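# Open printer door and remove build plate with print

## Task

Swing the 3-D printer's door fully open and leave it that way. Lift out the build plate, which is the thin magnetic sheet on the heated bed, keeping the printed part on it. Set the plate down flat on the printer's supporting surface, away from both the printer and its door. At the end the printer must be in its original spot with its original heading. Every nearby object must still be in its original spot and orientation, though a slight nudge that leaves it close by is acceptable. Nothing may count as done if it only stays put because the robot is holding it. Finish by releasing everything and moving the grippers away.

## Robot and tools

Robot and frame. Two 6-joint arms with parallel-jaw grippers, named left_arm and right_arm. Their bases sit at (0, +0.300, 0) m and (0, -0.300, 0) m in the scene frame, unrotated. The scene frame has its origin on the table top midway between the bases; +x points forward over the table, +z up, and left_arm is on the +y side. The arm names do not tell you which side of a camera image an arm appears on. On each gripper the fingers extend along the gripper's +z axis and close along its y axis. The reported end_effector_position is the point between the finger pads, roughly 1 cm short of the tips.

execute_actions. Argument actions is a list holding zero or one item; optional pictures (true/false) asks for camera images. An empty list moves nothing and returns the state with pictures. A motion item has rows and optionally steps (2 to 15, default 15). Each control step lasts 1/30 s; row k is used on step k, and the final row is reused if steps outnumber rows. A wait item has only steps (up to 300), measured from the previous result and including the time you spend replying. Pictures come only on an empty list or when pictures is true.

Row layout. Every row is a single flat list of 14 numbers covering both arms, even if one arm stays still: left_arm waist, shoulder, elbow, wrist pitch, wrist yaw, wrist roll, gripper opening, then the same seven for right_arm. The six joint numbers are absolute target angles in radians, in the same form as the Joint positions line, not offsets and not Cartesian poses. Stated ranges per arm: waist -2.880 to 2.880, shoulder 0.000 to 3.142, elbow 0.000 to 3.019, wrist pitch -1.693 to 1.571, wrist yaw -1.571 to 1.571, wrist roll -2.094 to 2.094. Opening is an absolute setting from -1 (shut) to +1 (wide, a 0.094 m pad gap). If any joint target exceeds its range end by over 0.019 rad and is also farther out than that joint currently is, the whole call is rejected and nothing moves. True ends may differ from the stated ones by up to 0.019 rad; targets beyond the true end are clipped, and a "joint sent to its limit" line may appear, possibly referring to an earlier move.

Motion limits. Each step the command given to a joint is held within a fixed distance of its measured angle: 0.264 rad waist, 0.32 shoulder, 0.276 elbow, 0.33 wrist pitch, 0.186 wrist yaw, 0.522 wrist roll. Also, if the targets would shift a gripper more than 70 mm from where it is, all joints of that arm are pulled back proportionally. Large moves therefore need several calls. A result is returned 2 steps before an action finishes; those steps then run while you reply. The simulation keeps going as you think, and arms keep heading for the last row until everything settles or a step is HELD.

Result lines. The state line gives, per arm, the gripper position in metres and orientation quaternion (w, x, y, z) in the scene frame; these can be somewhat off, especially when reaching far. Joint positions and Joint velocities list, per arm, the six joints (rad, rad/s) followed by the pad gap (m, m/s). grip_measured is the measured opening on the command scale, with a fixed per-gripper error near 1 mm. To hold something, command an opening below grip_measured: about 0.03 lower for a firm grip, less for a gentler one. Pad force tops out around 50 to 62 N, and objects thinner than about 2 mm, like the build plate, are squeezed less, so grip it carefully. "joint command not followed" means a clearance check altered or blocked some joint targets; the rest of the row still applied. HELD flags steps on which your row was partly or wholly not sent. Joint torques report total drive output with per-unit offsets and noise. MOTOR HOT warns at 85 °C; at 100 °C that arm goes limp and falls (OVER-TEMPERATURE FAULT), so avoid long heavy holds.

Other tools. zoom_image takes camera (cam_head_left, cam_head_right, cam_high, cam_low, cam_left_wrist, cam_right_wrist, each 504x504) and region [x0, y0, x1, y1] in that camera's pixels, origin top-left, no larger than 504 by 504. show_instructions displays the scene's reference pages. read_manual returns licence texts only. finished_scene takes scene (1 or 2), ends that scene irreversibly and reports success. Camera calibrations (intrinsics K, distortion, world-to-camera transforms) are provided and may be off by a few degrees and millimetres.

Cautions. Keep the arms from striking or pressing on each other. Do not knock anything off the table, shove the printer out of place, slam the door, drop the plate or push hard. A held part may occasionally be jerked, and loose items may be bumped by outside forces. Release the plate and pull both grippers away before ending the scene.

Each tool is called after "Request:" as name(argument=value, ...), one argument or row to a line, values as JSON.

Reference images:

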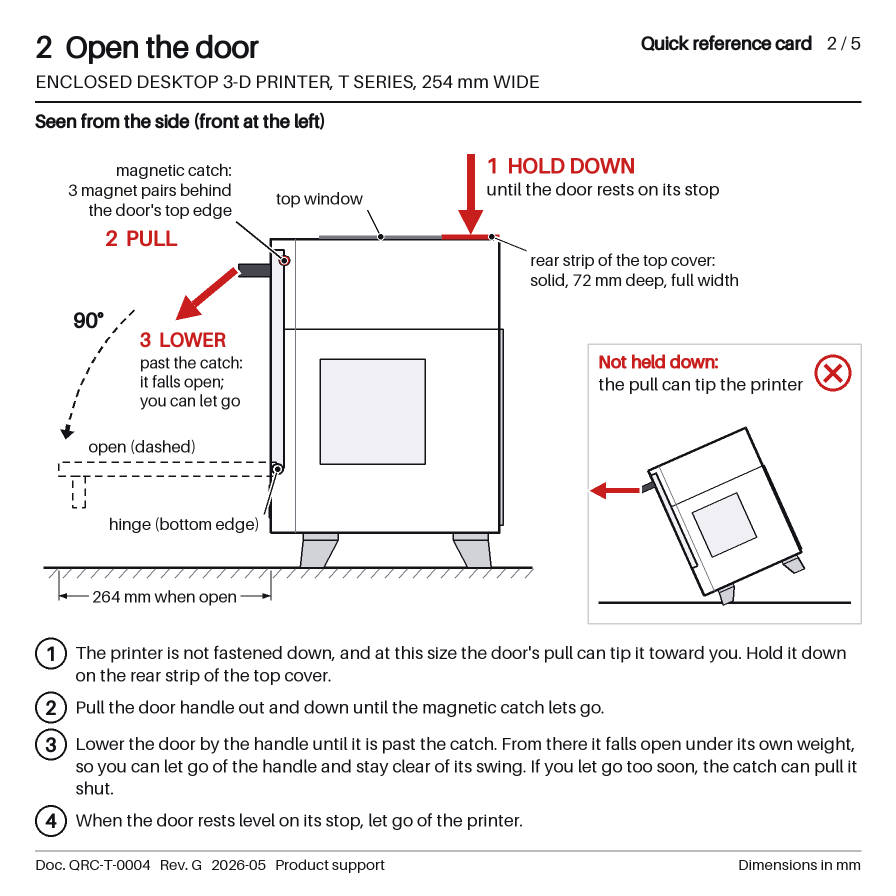

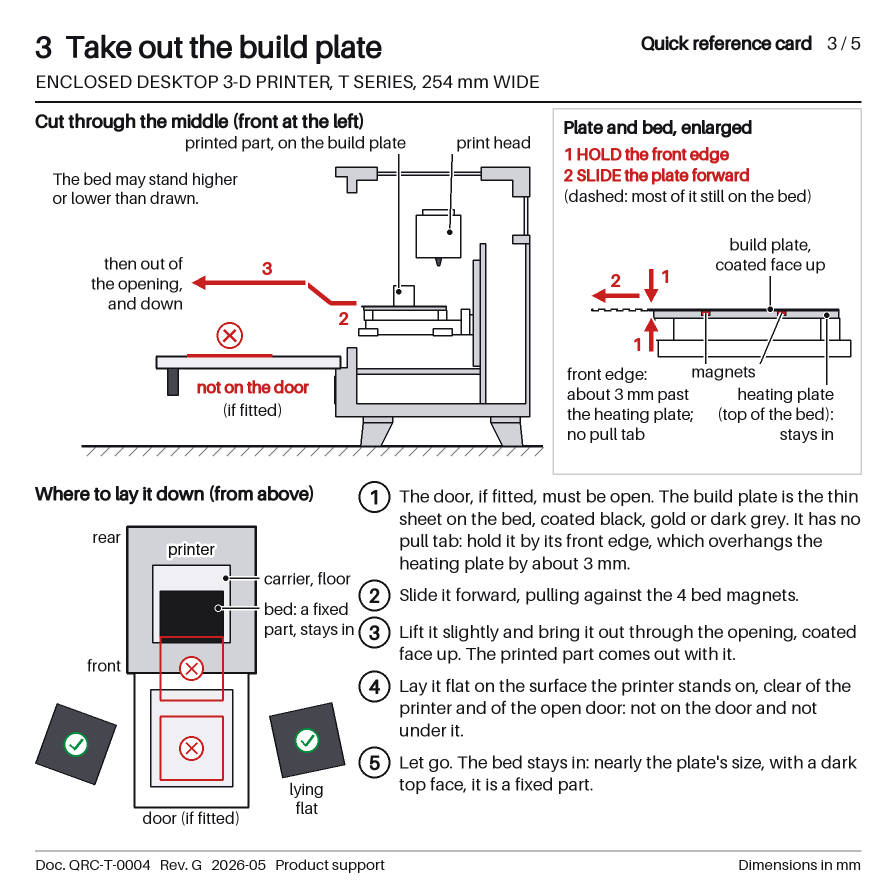

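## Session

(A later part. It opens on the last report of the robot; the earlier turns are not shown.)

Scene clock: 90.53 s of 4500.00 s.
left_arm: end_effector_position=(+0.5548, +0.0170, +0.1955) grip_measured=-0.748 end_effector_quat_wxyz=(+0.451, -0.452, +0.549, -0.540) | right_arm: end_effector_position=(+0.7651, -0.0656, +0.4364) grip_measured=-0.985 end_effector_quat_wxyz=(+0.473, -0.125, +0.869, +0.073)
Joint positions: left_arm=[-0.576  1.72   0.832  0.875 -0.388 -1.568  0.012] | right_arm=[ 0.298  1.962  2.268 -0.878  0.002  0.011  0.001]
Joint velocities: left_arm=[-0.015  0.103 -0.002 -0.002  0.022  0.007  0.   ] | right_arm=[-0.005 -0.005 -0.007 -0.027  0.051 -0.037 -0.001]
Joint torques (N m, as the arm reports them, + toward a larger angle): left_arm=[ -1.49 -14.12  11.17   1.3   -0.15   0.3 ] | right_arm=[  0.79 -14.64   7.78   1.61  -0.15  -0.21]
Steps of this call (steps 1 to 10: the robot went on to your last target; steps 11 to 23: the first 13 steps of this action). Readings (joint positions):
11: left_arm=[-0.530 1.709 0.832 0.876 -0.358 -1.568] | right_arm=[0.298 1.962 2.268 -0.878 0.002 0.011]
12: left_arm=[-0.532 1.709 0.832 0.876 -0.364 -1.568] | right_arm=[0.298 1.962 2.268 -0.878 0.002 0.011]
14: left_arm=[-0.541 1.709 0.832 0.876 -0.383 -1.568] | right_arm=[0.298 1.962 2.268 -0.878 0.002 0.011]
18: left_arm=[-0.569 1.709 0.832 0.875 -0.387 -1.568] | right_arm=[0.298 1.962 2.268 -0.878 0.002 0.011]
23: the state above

Request:
execute_actions(
  actions=[
    {"rows": [[-0.570,1.757,0.868,0.863,-0.388,-1.56,-0.745,0.305,2.040,2.245,-0.888,0,0,-1],[-0.562,1.757,0.868,0.863,-0.384,-1.56,-0.745,0.305,2.040,2.245,-0.888,0,0,-1],[-0.555,1.757,0.868,0.863,-0.380,-1.56,-0.745,0.305,2.040,2.245,-0.888,0,0,-1],[-0.548,1.757,0.868,0.863,-0.376,-1.56,-0.745,0.305,2.040,2.245,-0.888,0,0,-1],[-0.542,1.757,0.868,0.863,-0.372,-1.56,-0.745,0.305,2.040,2.245,-0.888,0,0,-1],[-0.536,1.757,0.868,0.863,-0.368,-1.56,-0.745,0.305,2.040,2.245,-0.888,0,0,-1],[-0.530,1.757,0.868,0.863,-0.365,-1.56,-0.745,0.305,2.040,2.245,-0.888,0,0,-1]], "steps": 12},
  ],
  pictures=true,
)

Scene clock: 91.00 s of 4500.00 s.
left_arm: end_effector_position=(+0.5642, +0.0326, +0.1887) grip_measured=-0.748 end_effector_quat_wxyz=(+0.453, -0.457, +0.550, -0.532) | right_arm: end_effector_position=(+0.7651, -0.0656, +0.4364) grip_measured=-0.985 end_effector_quat_wxyz=(+0.473, -0.125, +0.869, +0.073)
Joint positions: left_arm=[-0.541  1.73   0.832  0.873 -0.369 -1.568  0.012] | right_arm=[ 0.298  1.962  2.268 -0.878  0.002  0.011  0.001]
Joint velocities: left_arm=[ 0.151  0.005  0.002 -0.012 -0.051  0.022 -0.001] | right_arm=[-0.005 -0.015  0.002 -0.007 -0.007 -0.081  0.   ]
Joint torques (N m, as the arm reports them, + toward a larger angle): left_arm=[ -0.58 -13.54  11.06   1.42   0.19   0.28] | right_arm=[  0.81 -14.66   7.78   1.6   -0.15  -0.21]
Steps of this call (steps 1 to 2: the last 2 steps of your previous action; steps 3 to 4: the robot went on to your last target; steps 5 to 14: the first 10 steps of this action). Readings (joint positions):
5: left_arm=[-0.576 1.730 0.832 0.873 -0.388 -1.568] | right_arm=[0.298 1.962 2.268 -0.878 0.002 0.011]
6: left_arm=[-0.575 1.730 0.832 0.873 -0.388 -1.568] | right_arm=[0.298 1.962 2.268 -0.878 0.002 0.011]
8: left_arm=[-0.573 1.730 0.832 0.873 -0.382 -1.568] | right_arm=[0.298 1.962 2.268 -0.878 0.002 0.011]
12: left_arm=[-0.553 1.730 0.832 0.873 -0.369 -1.568] | right_arm=[0.298 1.962 2.268 -0.878 0.002 0.011]
14: the state above
camera_calibration (this result's frames):
cam_left_wrist: T_world_to_cam=[[0.0339248, -0.0137436, 0.99933, -0.204528], [-0.713744, -0.700255, 0.0145994, 0.431372], [0.699585, -0.713761, -0.0335654, -0.236333], [0, 0, 0, 1]] pos_world=[0.480162, 0.130574, 0.190161]
cam_right_wrist: T_world_to_cam=[[0.291914, -0.956347, -0.0136497, -0.276939], [-0.89044, -0.266531, -0.368886, 0.832776], [0.349145, 0.119837, -0.929374, 0.269142], [0, 0, 0, 1]] pos_world=[0.72841, -0.0751425, 0.553553]

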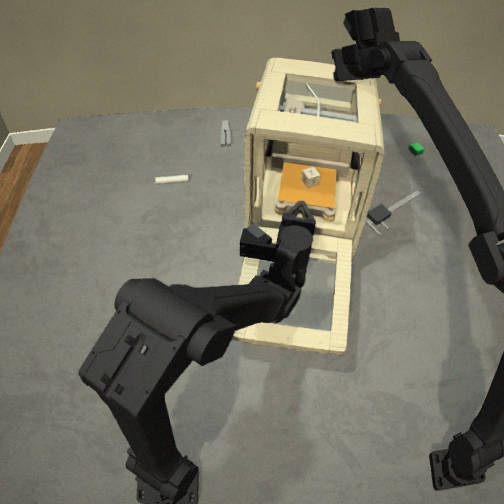

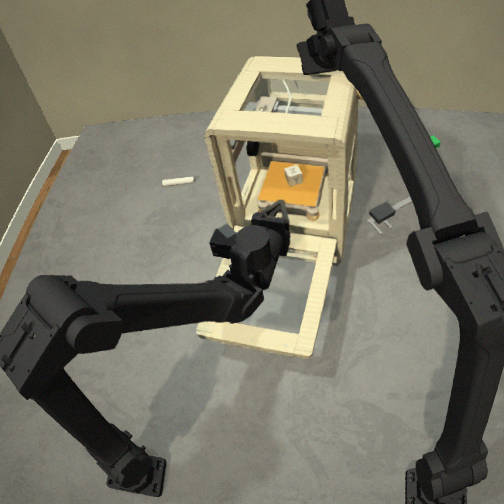

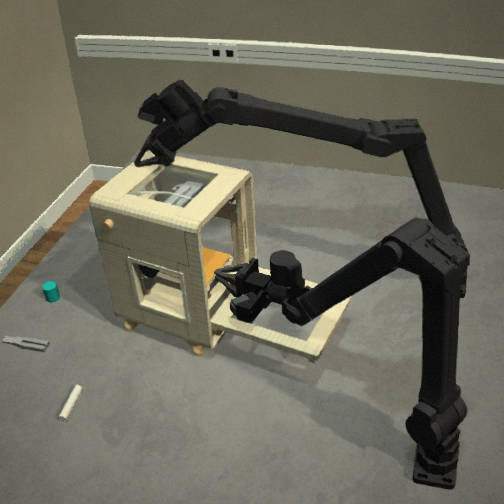

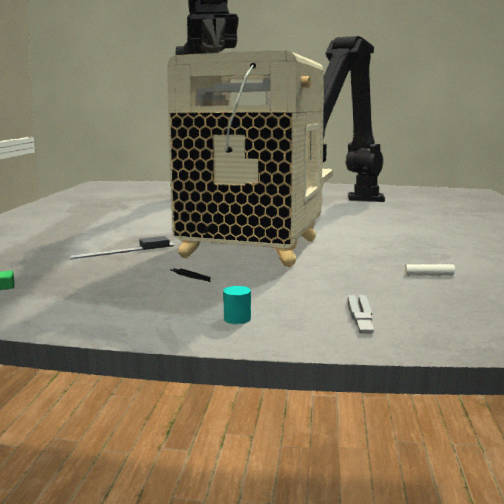

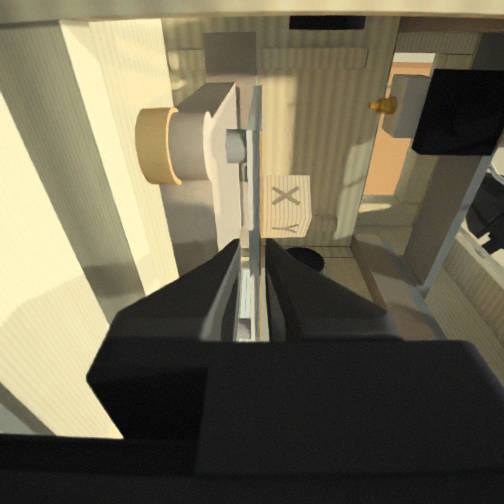

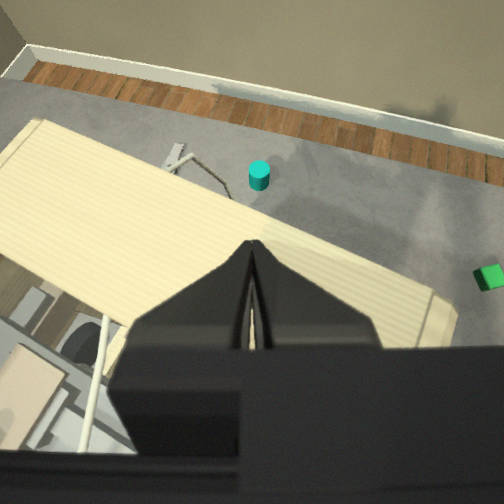

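Request:
execute_actions(
  actions=[
    {"rows": [[-0.560,1.757,0.868,0.863,-0.372,-1.56,-0.745,0.305,2.040,2.245,-0.888,0,0,-1],[-0.565,1.757,0.868,0.863,-0.374,-1.56,-0.745,0.305,2.040,2.245,-0.888,0,0,-1],[-0.565,1.757,0.868,0.863,-0.374,-1.56,-0.745,0.305,2.040,2.245,-0.888,0,0,-1],[-0.565,1.757,0.868,0.863,-0.374,-1.56,-0.745,0.305,2.040,2.245,-0.888,0,0,-1],[-0.565,1.757,0.868,0.88,-0.374,-1.56,-0.745,0.305,2.040,2.245,-0.888,0,0,-1],[-0.565,1.757,0.868,0.895,-0.374,-1.56,-0.745,0.305,2.040,2.245,-0.888,0,0,-1],[-0.565,1.757,0.868,0.908,-0.374,-1.56,-0.745,0.305,2.040,2.245,-0.888,0,0,-1]], "steps": 13},
  ],
  pictures=true,
)

Scene clock: 91.60 s of 4500.00 s.
left_arm: end_effector_position=(+0.5595, +0.0229, +0.1929) grip_measured=-0.748 end_effector_quat_wxyz=(+0.451, -0.451, +0.548, -0.542) | right_arm: end_effector_position=(+0.7651, -0.0656, +0.4364) grip_measured=-0.985 end_effector_quat_wxyz=(+0.473, -0.125, +0.869, +0.073)
Joint positions: left_arm=[-0.559  1.73   0.832  0.891 -0.371 -1.568  0.012] | right_arm=[ 0.298  1.962  2.268 -0.878  0.002  0.011  0.001]
Joint velocities: left_arm=[-0.015 -0.024 -0.002  0.007  0.022  0.007  0.001] | right_arm=[ 0.005 -0.005  0.002  0.002 -0.051 -0.022  0.001]
Joint torques (N m, as the arm reports them, + toward a larger angle): left_arm=[ -1.27 -14.32  11.05   2.62  -0.11   0.27] | right_arm=[  0.82 -14.68   7.78   1.59  -0.14  -0.21]
Steps of this call (steps 1 to 2: the last 2 steps of your previous action; steps 3 to 7: the robot went on to your last target; steps 8 to 18: the first 11 steps of this action). Readings (joint positions):
8: left_arm=[-0.535 1.730 0.832 0.873 -0.369 -1.568] | right_arm=[0.298 1.962 2.268 -0.878 0.002 0.011]
9: left_arm=[-0.537 1.730 0.832 0.873 -0.370 -1.568] | right_arm=[0.298 1.962 2.268 -0.878 0.002 0.011]
11: left_arm=[-0.545 1.730 0.832 0.873 -0.371 -1.568] | right_arm=[0.298 1.962 2.268 -0.878 0.002 0.011]
15: left_arm=[-0.558 1.730 0.832 0.883 -0.371 -1.568] | right_arm=[0.298 1.962 2.268 -0.878 0.002 0.011]
18: the state above
camera_calibration (this result's frames):
cam_left_wrist: T_world_to_cam=[[0.018485, -0.00481435, 0.999818, -0.200361], [-0.725059, -0.688613, 0.0100893, 0.428162], [0.688439, -0.725113, -0.0162197, -0.236655], [0, 0, 0, 1]] pos_world=[0.477069, 0.122272, 0.192166]
cam_right_wrist: T_world_to_cam=[[0.291914, -0.956347, -0.0136497, -0.276939], [-0.89044, -0.266531, -0.368886, 0.832776], [0.349145, 0.119837, -0.929374, 0.269142], [0, 0, 0, 1]] pos_world=[0.72841, -0.0751425, 0.553553]

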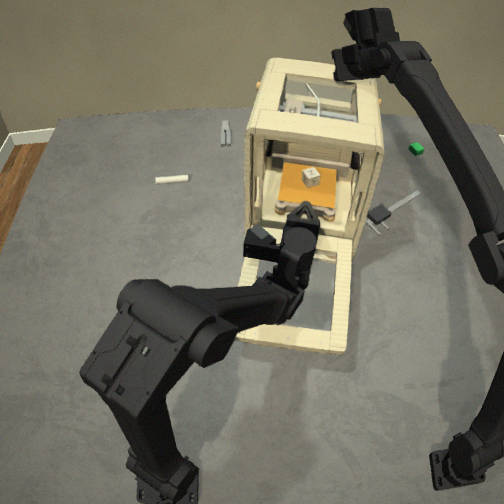

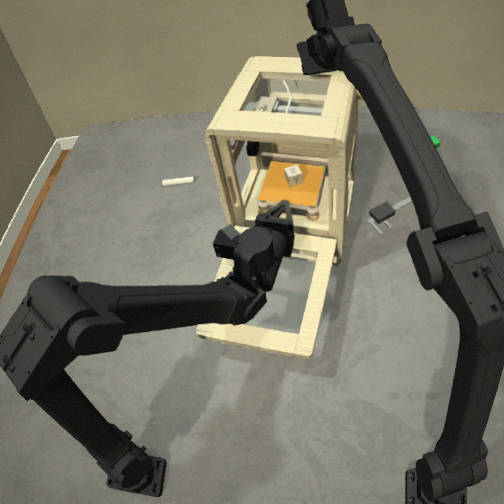

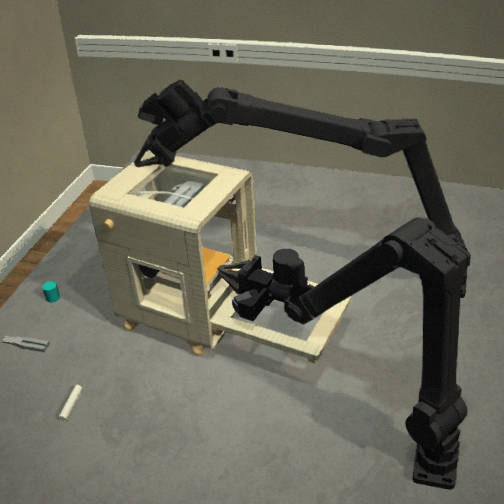

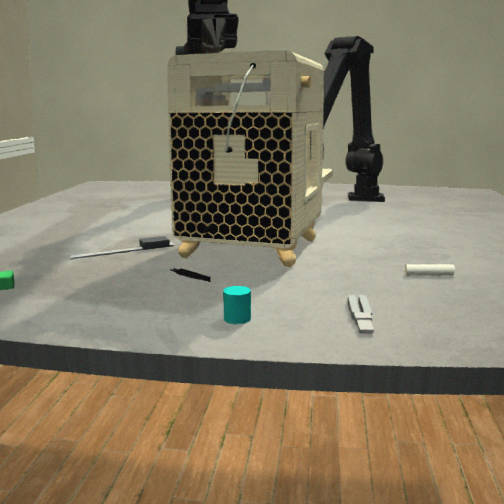

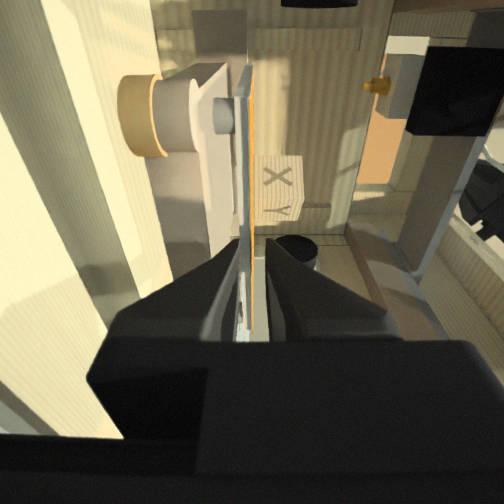

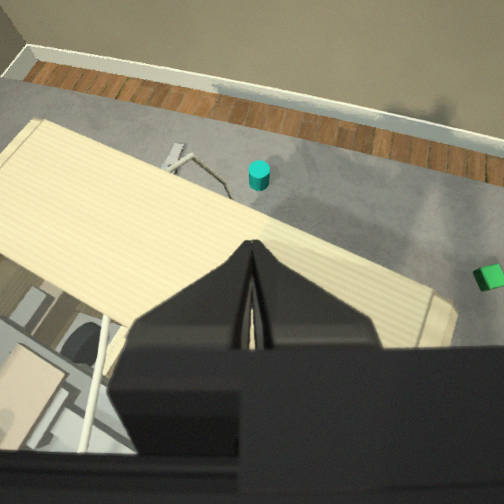

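Request:
execute_actions(
  actions=[
    {"rows": [[-0.555,1.757,0.868,0.914,-0.372,-1.56,-0.745,0.305,2.040,2.245,-0.888,0,0,-1],[-0.548,1.757,0.868,0.915,-0.370,-1.56,-0.745,0.305,2.040,2.245,-0.888,0,0,-1],[-0.542,1.757,0.868,0.915,-0.368,-1.56,-0.745,0.305,2.040,2.245,-0.888,0,0,-1],[-0.537,1.757,0.868,0.915,-0.366,-1.56,-0.745,0.305,2.040,2.245,-0.888,0,0,-1],[-0.532,1.757,0.868,0.915,-0.363,-1.56,-0.745,0.305,2.040,2.245,-0.888,0,0,-1],[-0.527,1.757,0.868,0.915,-0.360,-1.56,-0.745,0.305,2.040,2.245,-0.888,0,0,-1],[-0.522,1.757,0.868,0.915,-0.357,-1.56,-0.745,0.305,2.040,2.245,-0.888,0,0,-1],[-0.518,1.757,0.868,0.915,-0.354,-1.56,-0.745,0.305,2.040,2.245,-0.888,0,0,-1],[-0.514,1.757,0.868,0.915,-0.351,-1.56,-0.745,0.305,2.040,2.245,-0.888,0,0,-1]], "steps": 15},
  ],
  pictures=true,
)

Scene clock: 92.20 s of 4500.00 s.
left_arm: end_effector_position=(+0.5649, +0.0321, +0.1952) grip_measured=-0.748 end_effector_quat_wxyz=(+0.453, -0.450, +0.544, -0.544) | right_arm: end_effector_position=(+0.7652, -0.0656, +0.4361) grip_measured=-0.985 end_effector_quat_wxyz=(+0.473, -0.125, +0.869, +0.073)
Joint positions: left_arm=[-0.537  1.73   0.832  0.901 -0.351 -1.568  0.012] | right_arm=[ 0.298  1.963  2.268 -0.878  0.002  0.011  0.001]
Joint velocities: left_arm=[ 0.005 -0.024 -0.002 -0.012  0.022 -0.037 -0.   ] | right_arm=[-0.015 -0.005 -0.002  0.007  0.022 -0.037 -0.   ]
Joint torques (N m, as the arm reports them, + toward a larger angle): left_arm=[  0.79 -13.82  11.04   2.59   0.     0.25] | right_arm=[  0.59 -14.89   7.81   1.61  -0.13  -0.21]
Steps of this call (steps 1 to 2: the last 2 steps of your previous action; steps 3 to 5: the robot went on to your last target; steps 6 to 18: the first 13 steps of this action). Readings (joint positions):
6: left_arm=[-0.559 1.730 0.832 0.893 -0.371 -1.568] | right_arm=[0.298 1.962 2.268 -0.878 0.002 0.011]
7: left_arm=[-0.559 1.730 0.832 0.895 -0.371 -1.568] | right_arm=[0.298 1.962 2.268 -0.878 0.002 0.011]
9: left_arm=[-0.557 1.730 0.832 0.898 -0.370 -1.568] | right_arm=[0.298 1.962 2.268 -0.878 0.002 0.011]
13: left_arm=[-0.543 1.730 0.832 0.899 -0.360 -1.568] | right_arm=[0.298 1.962 2.268 -0.878 0.002 0.011]
18: the state above
camera_calibration (this result's frames):
cam_left_wrist: T_world_to_cam=[[0.0100522, 0.000433009, 0.999949, -0.198172], [-0.723292, -0.6905, 0.00757007, 0.43792], [0.690469, -0.723332, -0.00662787, -0.236787], [0, 0, 0, 1]] pos_world=[0.48223, 0.131194, 0.193278]
cam_right_wrist: T_world_to_cam=[[0.291909, -0.956349, -0.0136489, -0.27694], [-0.890575, -0.266573, -0.368531, 0.83272], [0.348806, 0.119733, -0.929515, 0.269137], [0, 0, 0, 1]] pos_world=[0.728564, -0.0750951, 0.55327]

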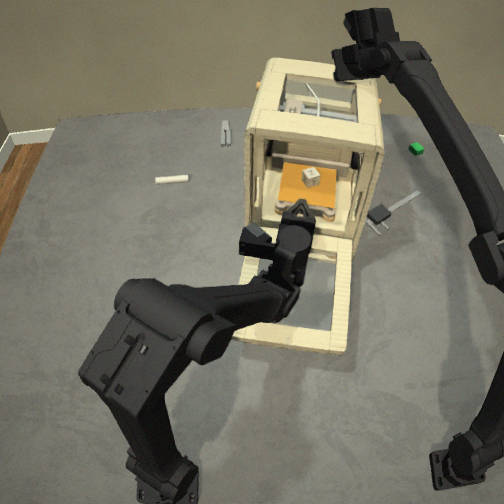

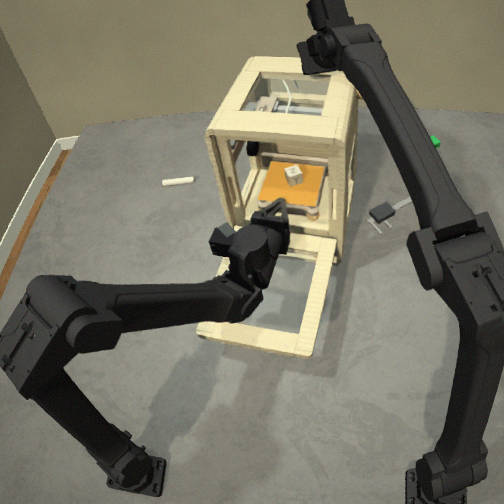

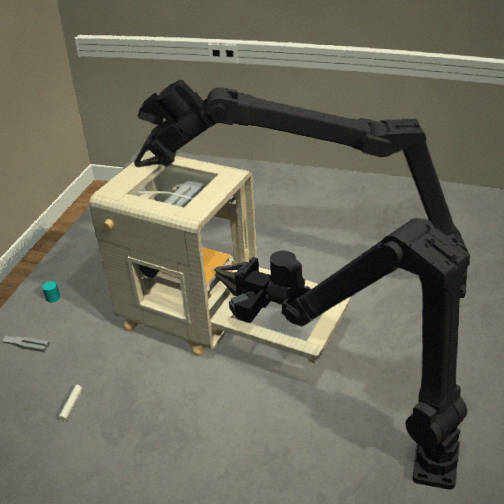

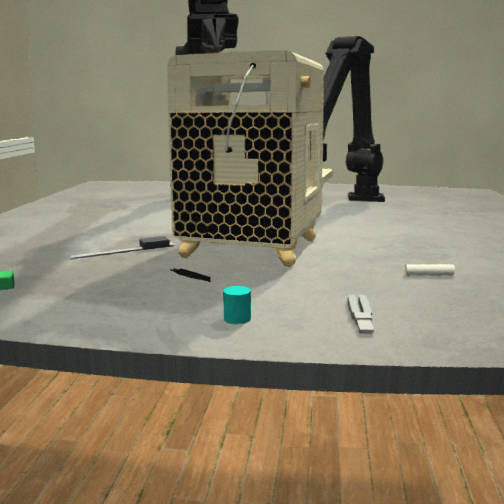

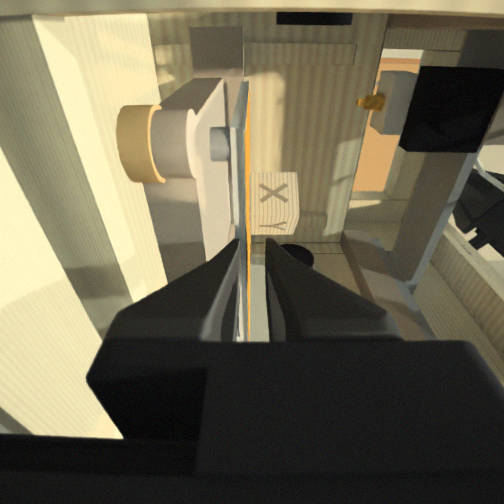

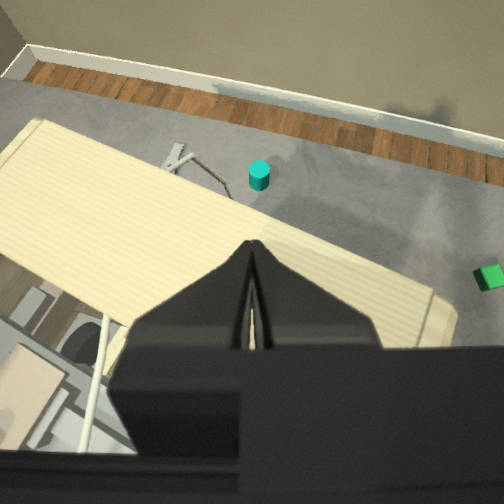

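Request:
zoom_image(
  camera="cam_left_wrist",
  region=[215, 190, 285, 280],
)

Request:
execute_actions(
  actions=[
    {"rows": [[-0.510,1.757,0.868,0.915,-0.349,-1.56,-0.745,0.305,2.040,2.245,-0.888,0,0,-1],[-0.506,1.757,0.868,0.915,-0.347,-1.56,-0.745,0.305,2.040,2.245,-0.888,0,0,-1],[-0.502,1.757,0.868,0.915,-0.345,-1.56,-0.745,0.305,2.040,2.245,-0.888,0,0,-1]], "steps": 8},
  ],
)

Region (215, 190, 285, 280) of cam_left_wrist's 504x504 image, scaled by 5.600, with more detail than that image has.

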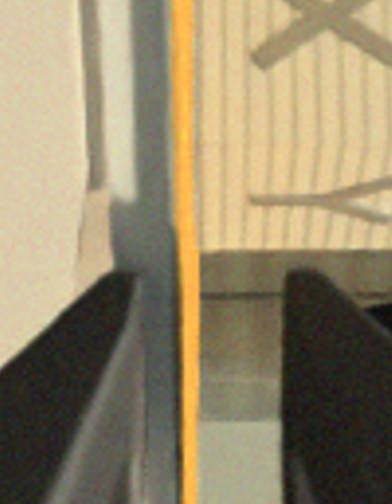

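Scene clock: 92.47 s of 4500.00 s.
left_arm: end_effector_position=(+0.5651, +0.0322, +0.1952) grip_measured=-0.748 end_effector_quat_wxyz=(+0.452, -0.450, +0.544, -0.544) | right_arm: end_effector_position=(+0.7652, -0.0656, +0.4361) grip_measured=-0.985 end_effector_quat_wxyz=(+0.473, -0.125, +0.869, +0.073)
Joint positions: left_arm=[-0.536  1.73   0.832  0.901 -0.35  -1.568  0.012] | right_arm=[ 0.298  1.963  2.268 -0.878  0.002  0.011  0.001]
Joint velocities: left_arm=[-0.015  0.005 -0.017 -0.007 -0.007 -0.007 -0.   ] | right_arm=[-0.005 -0.005  0.002  0.002 -0.066 -0.007  0.   ]
Joint torques (N m, as the arm reports them, + toward a larger angle): left_arm=[  2.25 -14.    11.08   2.63   0.23   0.31] | right_arm=[  0.78 -14.68   7.77   1.6   -0.15  -0.21]
Steps of this call (steps 1 to 2: the last 2 steps of your previous action; steps 3 to 8: the first 6 steps of this action). Readings (joint positions):
3: left_arm=[-0.537 1.730 0.832 0.901 -0.351 -1.568] | right_arm=[0.298 1.963 2.268 -0.878 0.002 0.011]
4: left_arm=[-0.537 1.730 0.832 0.901 -0.351 -1.568] | right_arm=[0.298 1.963 2.268 -0.878 0.002 0.011]
6: left_arm=[-0.536 1.730 0.832 0.901 -0.350 -1.568] | right_arm=[0.298 1.963 2.268 -0.878 0.002 0.011]
8: the state above

Request:
execute_actions(
  actions=[
    {"rows": [[-0.512,1.757,0.868,0.915,-0.349,-1.56,-0.78,0.305,2.040,2.245,-0.888,0,0,-1],[-0.512,1.757,0.868,0.915,-0.349,-1.56,-0.81,0.305,2.040,2.245,-0.888,0,0,-1],[-0.512,1.757,0.868,0.915,-0.349,-1.56,-0.84,0.305,2.040,2.245,-0.888,0,0,-1],[-0.512,1.757,0.868,0.915,-0.349,-1.56,-0.86,0.305,2.040,2.245,-0.888,0,0,-1],[-0.512,1.757,0.868,0.915,-0.349,-1.56,-0.88,0.305,2.040,2.245,-0.888,0,0,-1],[-0.512,1.757,0.868,0.915,-0.349,-1.56,-0.90,0.305,2.040,2.245,-0.888,0,0,-1],[-0.512,1.757,0.868,0.915,-0.349,-1.56,-0.92,0.305,2.040,2.245,-0.888,0,0,-1],[-0.512,1.757,0.868,0.915,-0.349,-1.56,-0.94,0.305,2.040,2.245,-0.888,0,0,-1],[-0.512,1.757,0.868,0.915,-0.349,-1.56,-0.96,0.305,2.040,2.245,-0.888,0,0,-1],[-0.512,1.757,0.868,0.915,-0.349,-1.56,-0.98,0.305,2.040,2.245,-0.888,0,0,-1],[-0.512,1.757,0.868,0.915,-0.349,-1.56,-1,0.305,2.040,2.245,-0.888,0,0,-1]], "steps": 15},
  ],
  pictures=true,
)

Scene clock: 93.67 s of 4500.00 s.
left_arm: end_effector_position=(+0.5653, +0.0321, +0.1928) grip_measured=-0.979 end_effector_quat_wxyz=(+0.452, -0.451, +0.546, -0.543) | right_arm: end_effector_position=(+0.7652, -0.0656, +0.4361) grip_measured=-0.985 end_effector_quat_wxyz=(+0.473, -0.125, +0.869, +0.073)
Joint positions: left_arm=[-0.536  1.734  0.832  0.901 -0.35  -1.568  0.001] | right_arm=[ 0.298  1.963  2.268 -0.878  0.002  0.011  0.001]
Joint velocities: left_arm=[-0.005 -0.015 -0.002 -0.002 -0.051 -0.066 -0.001] | right_arm=[-0.015  0.005 -0.002  0.007  0.007  0.022 -0.001]
Joint torques (N m, as the arm reports them, + toward a larger angle): left_arm=[  0.74 -14.72  11.06   2.56   0.04   0.29] | right_arm=[  0.88 -14.58   7.72   1.58  -0.14  -0.21]
Steps of this call (steps 1 to 2: the last 2 steps of your previous action; steps 3 to 15: the robot went on to your last target; steps 16 to 23: nothing new was sent; steps 24 to 36: the first 13 steps of this action). Readings (joint positions):
24: left_arm=[-0.536 1.730 0.832 0.901 -0.350 -1.568] | right_arm=[0.298 1.963 2.268 -0.878 0.002 0.011]
25: left_arm=[-0.536 1.730 0.832 0.901 -0.350 -1.568] | right_arm=[0.298 1.963 2.268 -0.878 0.002 0.011]
27: left_arm=[-0.536 1.732 0.832 0.901 -0.350 -1.568] | right_arm=[0.298 1.963 2.268 -0.878 0.002 0.011]
31: left_arm=[-0.536 1.734 0.832 0.901 -0.350 -1.568] | right_arm=[0.298 1.963 2.268 -0.878 0.002 0.011]
36: the state above
camera_calibration (this result's frames):
cam_left_wrist: T_world_to_cam=[[0.0133302, -0.00152597, 0.99991, -0.197528], [-0.723792, -0.689964, 0.00859618, 0.43831], [0.689889, -0.723842, -0.0103018, -0.235989], [0, 0, 0, 1]] pos_world=[0.482685, 0.131298, 0.191311]
cam_right_wrist: T_world_to_cam=[[0.291909, -0.956349, -0.0136489, -0.27694], [-0.890575, -0.266573, -0.368531, 0.83272], [0.348806, 0.119733, -0.929515, 0.269137], [0, 0, 0, 1]] pos_world=[0.728564, -0.0750951, 0.55327]

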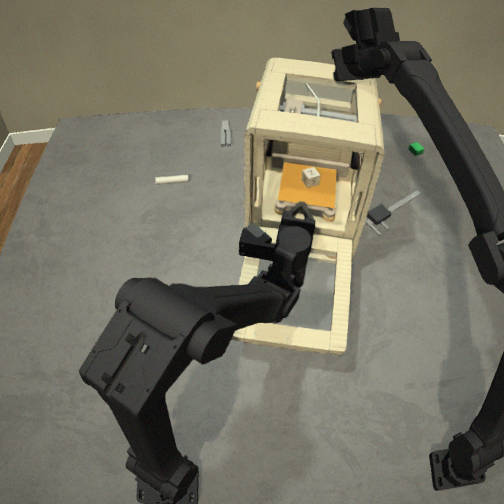

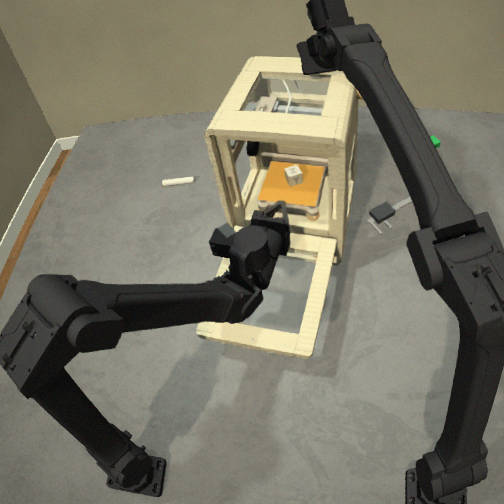

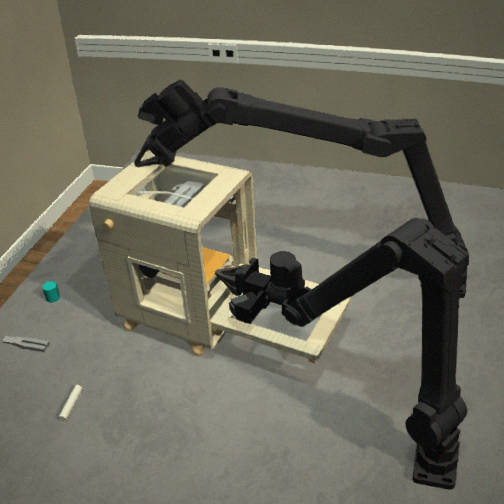

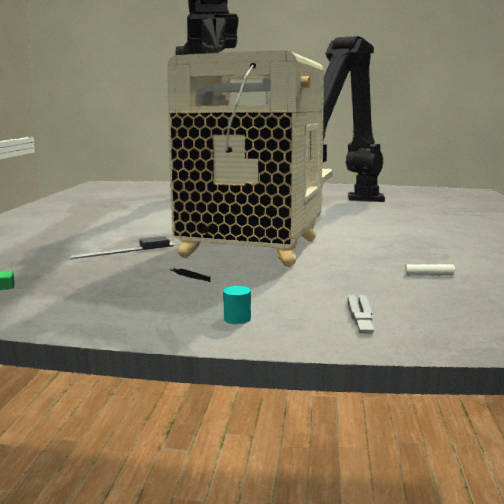

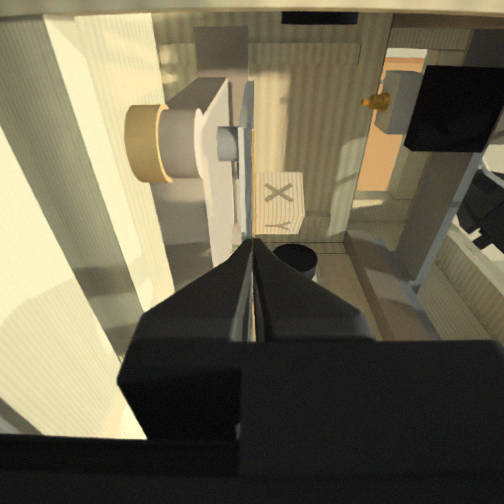

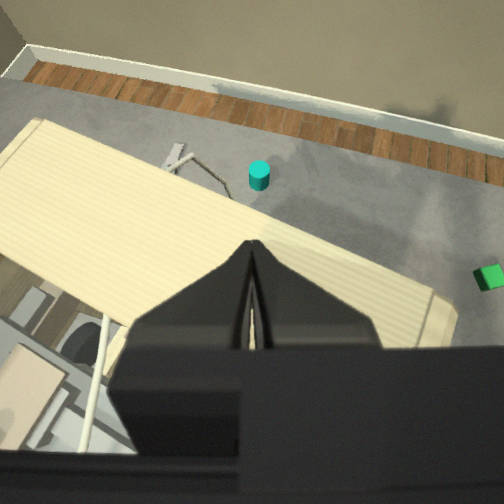

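Request:
execute_actions(
  actions=[
    {"rows": [[-0.520,1.745,0.868,0.918,-0.349,-1.56,-1,0.305,2.040,2.245,-0.888,0,0,-1],[-0.525,1.735,0.868,0.921,-0.349,-1.56,-1,0.305,2.040,2.245,-0.888,0,0,-1],[-0.528,1.728,0.868,0.924,-0.349,-1.56,-1,0.305,2.040,2.245,-0.888,0,0,-1],[-0.530,1.722,0.868,0.927,-0.349,-1.56,-1,0.305,2.040,2.245,-0.888,0,0,-1],[-0.530,1.718,0.868,0.930,-0.349,-1.56,-1,0.305,2.040,2.245,-0.888,0,0,-1],[-0.530,1.714,0.868,0.930,-0.349,-1.56,-1,0.305,2.040,2.245,-0.888,0,0,-1],[-0.530,1.710,0.868,0.930,-0.349,-1.56,-1,0.305,2.040,2.245,-0.888,0,0,-1],[-0.530,1.706,0.868,0.930,-0.349,-1.56,-1,0.305,2.040,2.245,-0.888,0,0,-1],[-0.530,1.702,0.868,0.930,-0.349,-1.56,-1,0.305,2.040,2.245,-0.888,0,0,-1],[-0.530,1.700,0.868,0.930,-0.349,-1.56,-1,0.305,2.040,2.245,-0.888,0,0,-1]], "steps": 14},
  ],
  pictures=true,
)

Scene clock: 94.37 s of 4500.00 s.
left_arm: end_effector_position=(+0.5652, +0.0319, +0.1937) grip_measured=-0.979 end_effector_quat_wxyz=(+0.452, -0.450, +0.545, -0.544) | right_arm: end_effector_position=(+0.7652, -0.0656, +0.4361) grip_measured=-0.985 end_effector_quat_wxyz=(+0.473, -0.125, +0.869, +0.073)
Joint positions: left_arm=[-0.536  1.734  0.832  0.903 -0.35  -1.568  0.001] | right_arm=[ 0.298  1.963  2.268 -0.878  0.002  0.011  0.001]
Joint velocities: left_arm=[-0.005 -0.005  0.012 -0.002  0.007 -0.022  0.001] | right_arm=[ 0.005 -0.005 -0.007 -0.007  0.022 -0.037  0.001]
Joint torques (N m, as the arm reports them, + toward a larger angle): left_arm=[ -0.62 -19.63  11.08   3.22   0.07   0.25] | right_arm=[  0.83 -14.6    7.79   1.6   -0.16  -0.21]
Steps of this call (steps 1 to 2: the last 2 steps of your previous action; steps 3 to 9: the robot went on to your last target; steps 10 to 21: the first 12 steps of this action). Readings (joint positions):
10: left_arm=[-0.536 1.734 0.832 0.901 -0.350 -1.568] | right_arm=[0.298 1.963 2.268 -0.878 0.002 0.011]
11: left_arm=[-0.536 1.734 0.832 0.902 -0.350 -1.568] | right_arm=[0.298 1.963 2.268 -0.878 0.002 0.011]
13: left_arm=[-0.536 1.734 0.832 0.903 -0.350 -1.568] | right_arm=[0.298 1.963 2.268 -0.878 0.002 0.011]
17: left_arm=[-0.536 1.734 0.832 0.903 -0.350 -1.568] | right_arm=[0.298 1.963 2.268 -0.878 0.002 0.011]
21: the state above
camera_calibration (this result's frames):
cam_left_wrist: T_world_to_cam=[[0.0110345, -0.000166403, 0.999939, -0.197186], [-0.724075, -0.689677, 0.00787553, 0.438356], [0.689633, -0.724117, -0.00773074, -0.236365], [0, 0, 0, 1]] pos_world=[0.482584, 0.131135, 0.191894]
cam_right_wrist: T_world_to_cam=[[0.291909, -0.956349, -0.0136489, -0.27694], [-0.890575, -0.266573, -0.368531, 0.83272], [0.348806, 0.119733, -0.929515, 0.269137], [0, 0, 0, 1]] pos_world=[0.728564, -0.0750951, 0.55327]

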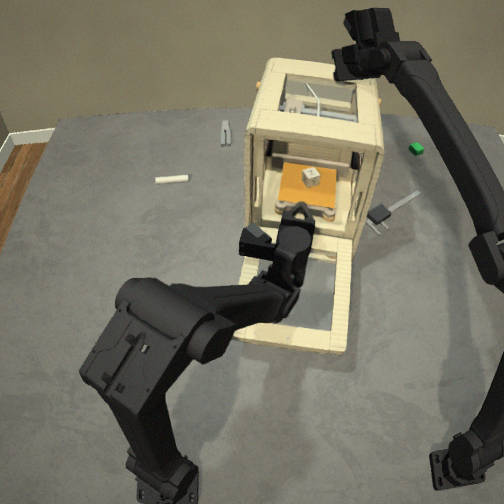

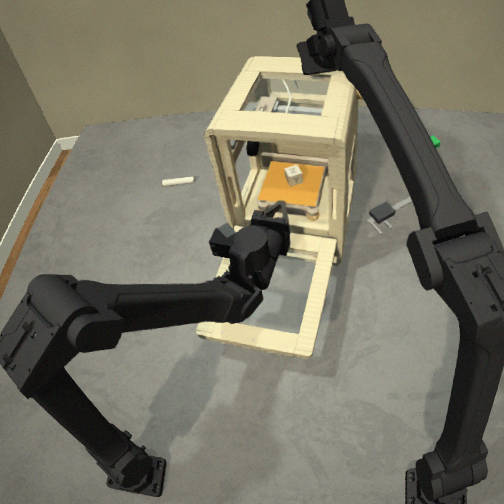

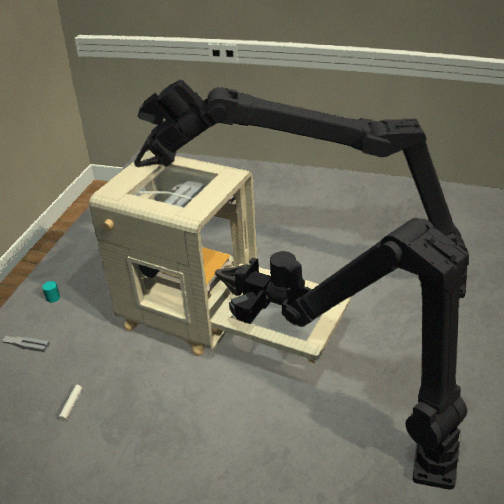

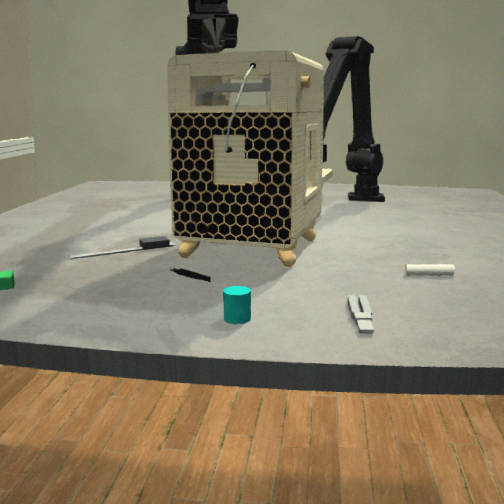

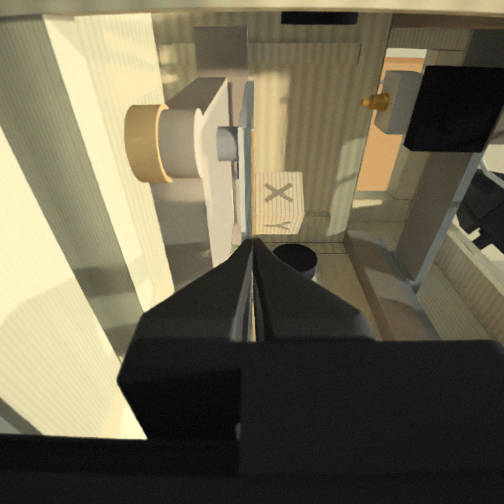

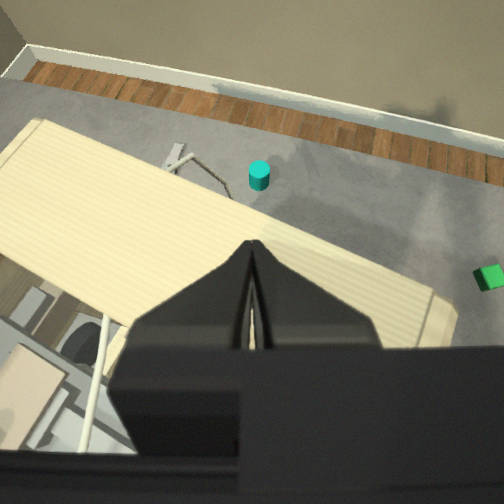

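Request:
execute_actions(
  actions=[
    {"rows": [[-0.535,1.698,0.862,0.930,-0.350,-1.56,-1,0.305,2.040,2.245,-0.888,0,0,-1],[-0.540,1.696,0.856,0.930,-0.351,-1.56,-1,0.305,2.040,2.245,-0.888,0,0,-1],[-0.543,1.694,0.850,0.930,-0.352,-1.56,-1,0.305,2.040,2.245,-0.888,0,0,-1],[-0.545,1.692,0.845,0.930,-0.353,-1.56,-1,0.305,2.040,2.245,-0.888,0,0,-1],[-0.547,1.690,0.840,0.930,-0.354,-1.56,-1,0.305,2.040,2.245,-0.888,0,0,-1],[-0.549,1.688,0.835,0.930,-0.355,-1.56,-1,0.305,2.040,2.245,-0.888,0,0,-1],[-0.551,1.686,0.830,0.930,-0.356,-1.56,-1,0.305,2.040,2.245,-0.888,0,0,-1],[-0.552,1.684,0.826,0.930,-0.357,-1.56,-1,0.305,2.040,2.245,-0.888,0,0,-1],[-0.553,1.682,0.822,0.930,-0.358,-1.56,-1,0.305,2.040,2.245,-0.888,0,0,-1],[-0.554,1.680,0.818,0.930,-0.358,-1.56,-1,0.305,2.040,2.245,-0.888,0,0,-1]], "steps": 13},
  ],
  pictures=true,
)

Scene clock: 95.03 s of 4500.00 s.
left_arm: end_effector_position=(+0.5638, +0.0320, +0.1926) grip_measured=-0.979 end_effector_quat_wxyz=(+0.452, -0.451, +0.546, -0.543) | right_arm: end_effector_position=(+0.7652, -0.0656, +0.4361) grip_measured=-0.985 end_effector_quat_wxyz=(+0.473, -0.125, +0.869, +0.073)
Joint positions: left_arm=[-0.538  1.732  0.828  0.903 -0.351 -1.568  0.001] | right_arm=[ 0.298  1.963  2.268 -0.878  0.002  0.011  0.001]
Joint velocities: left_arm=[-0.015 -0.015  0.002 -0.012  0.007  0.022 -0.002] | right_arm=[-0.005 -0.005 -0.017  0.002  0.007 -0.051 -0.001]
Joint torques (N m, as the arm reports them, + toward a larger angle): left_arm=[ -2.04 -20.71   7.02   3.26  -0.21   0.27] | right_arm=[  1.17 -14.38   7.76   1.64  -0.11  -0.21]
Steps of this call (steps 1 to 2: the last 2 steps of your previous action; steps 3 to 9: the robot went on to your last target; steps 10 to 20: the first 11 steps of this action). Readings (joint positions):
10: left_arm=[-0.537 1.733 0.831 0.903 -0.350 -1.568] | right_arm=[0.298 1.963 2.268 -0.878 0.002 0.011]
11: left_arm=[-0.537 1.733 0.831 0.903 -0.350 -1.568] | right_arm=[0.298 1.963 2.268 -0.878 0.002 0.011]
13: left_arm=[-0.537 1.733 0.830 0.903 -0.350 -1.568] | right_arm=[0.298 1.963 2.268 -0.878 0.002 0.011]
17: left_arm=[-0.538 1.733 0.829 0.903 -0.351 -1.568] | right_arm=[0.298 1.963 2.268 -0.878 0.002 0.011]
20: the state above
camera_calibration (this result's frames):
cam_left_wrist: T_world_to_cam=[[0.0133287, -0.00152841, 0.99991, -0.197301], [-0.723792, -0.689964, 0.00859345, 0.437126], [0.689889, -0.723842, -0.0103026, -0.23501], [0, 0, 0, 1]] pos_world=[0.481148, 0.13119, 0.191106]
cam_right_wrist: T_world_to_cam=[[0.291909, -0.956349, -0.0136489, -0.27694], [-0.890575, -0.266573, -0.368531, 0.83272], [0.348806, 0.119733, -0.929515, 0.269137], [0, 0, 0, 1]] pos_world=[0.728564, -0.0750951, 0.55327]

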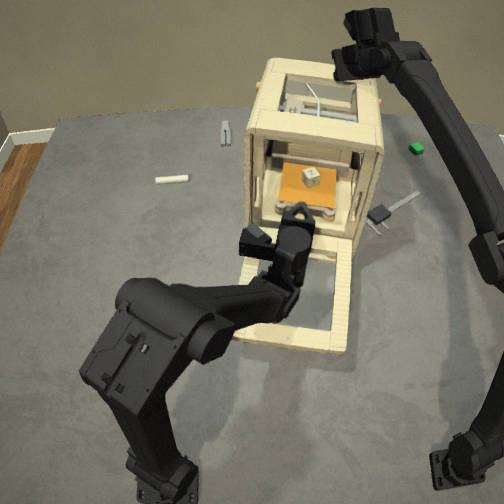

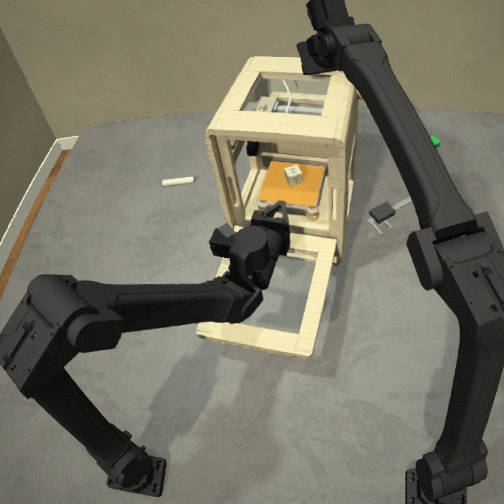

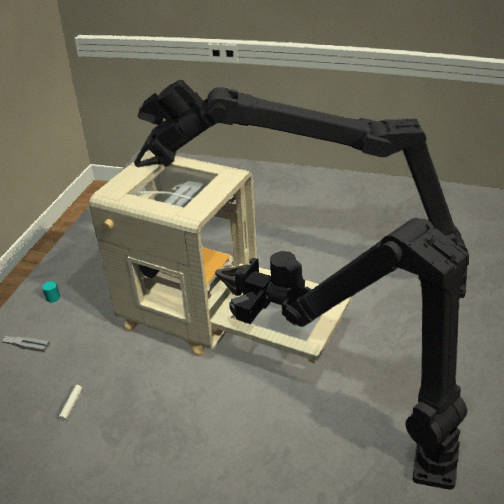

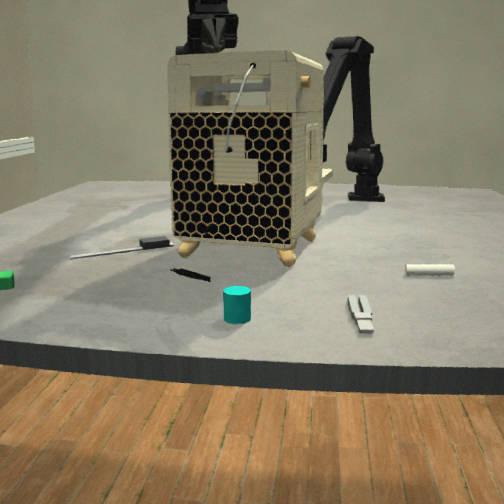

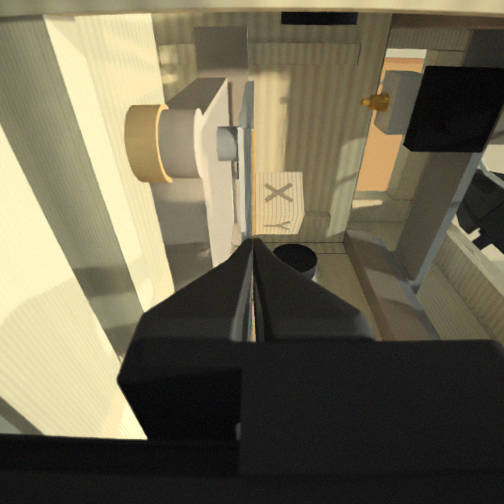

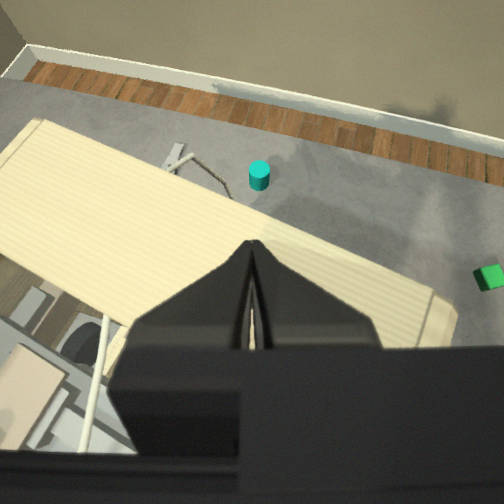

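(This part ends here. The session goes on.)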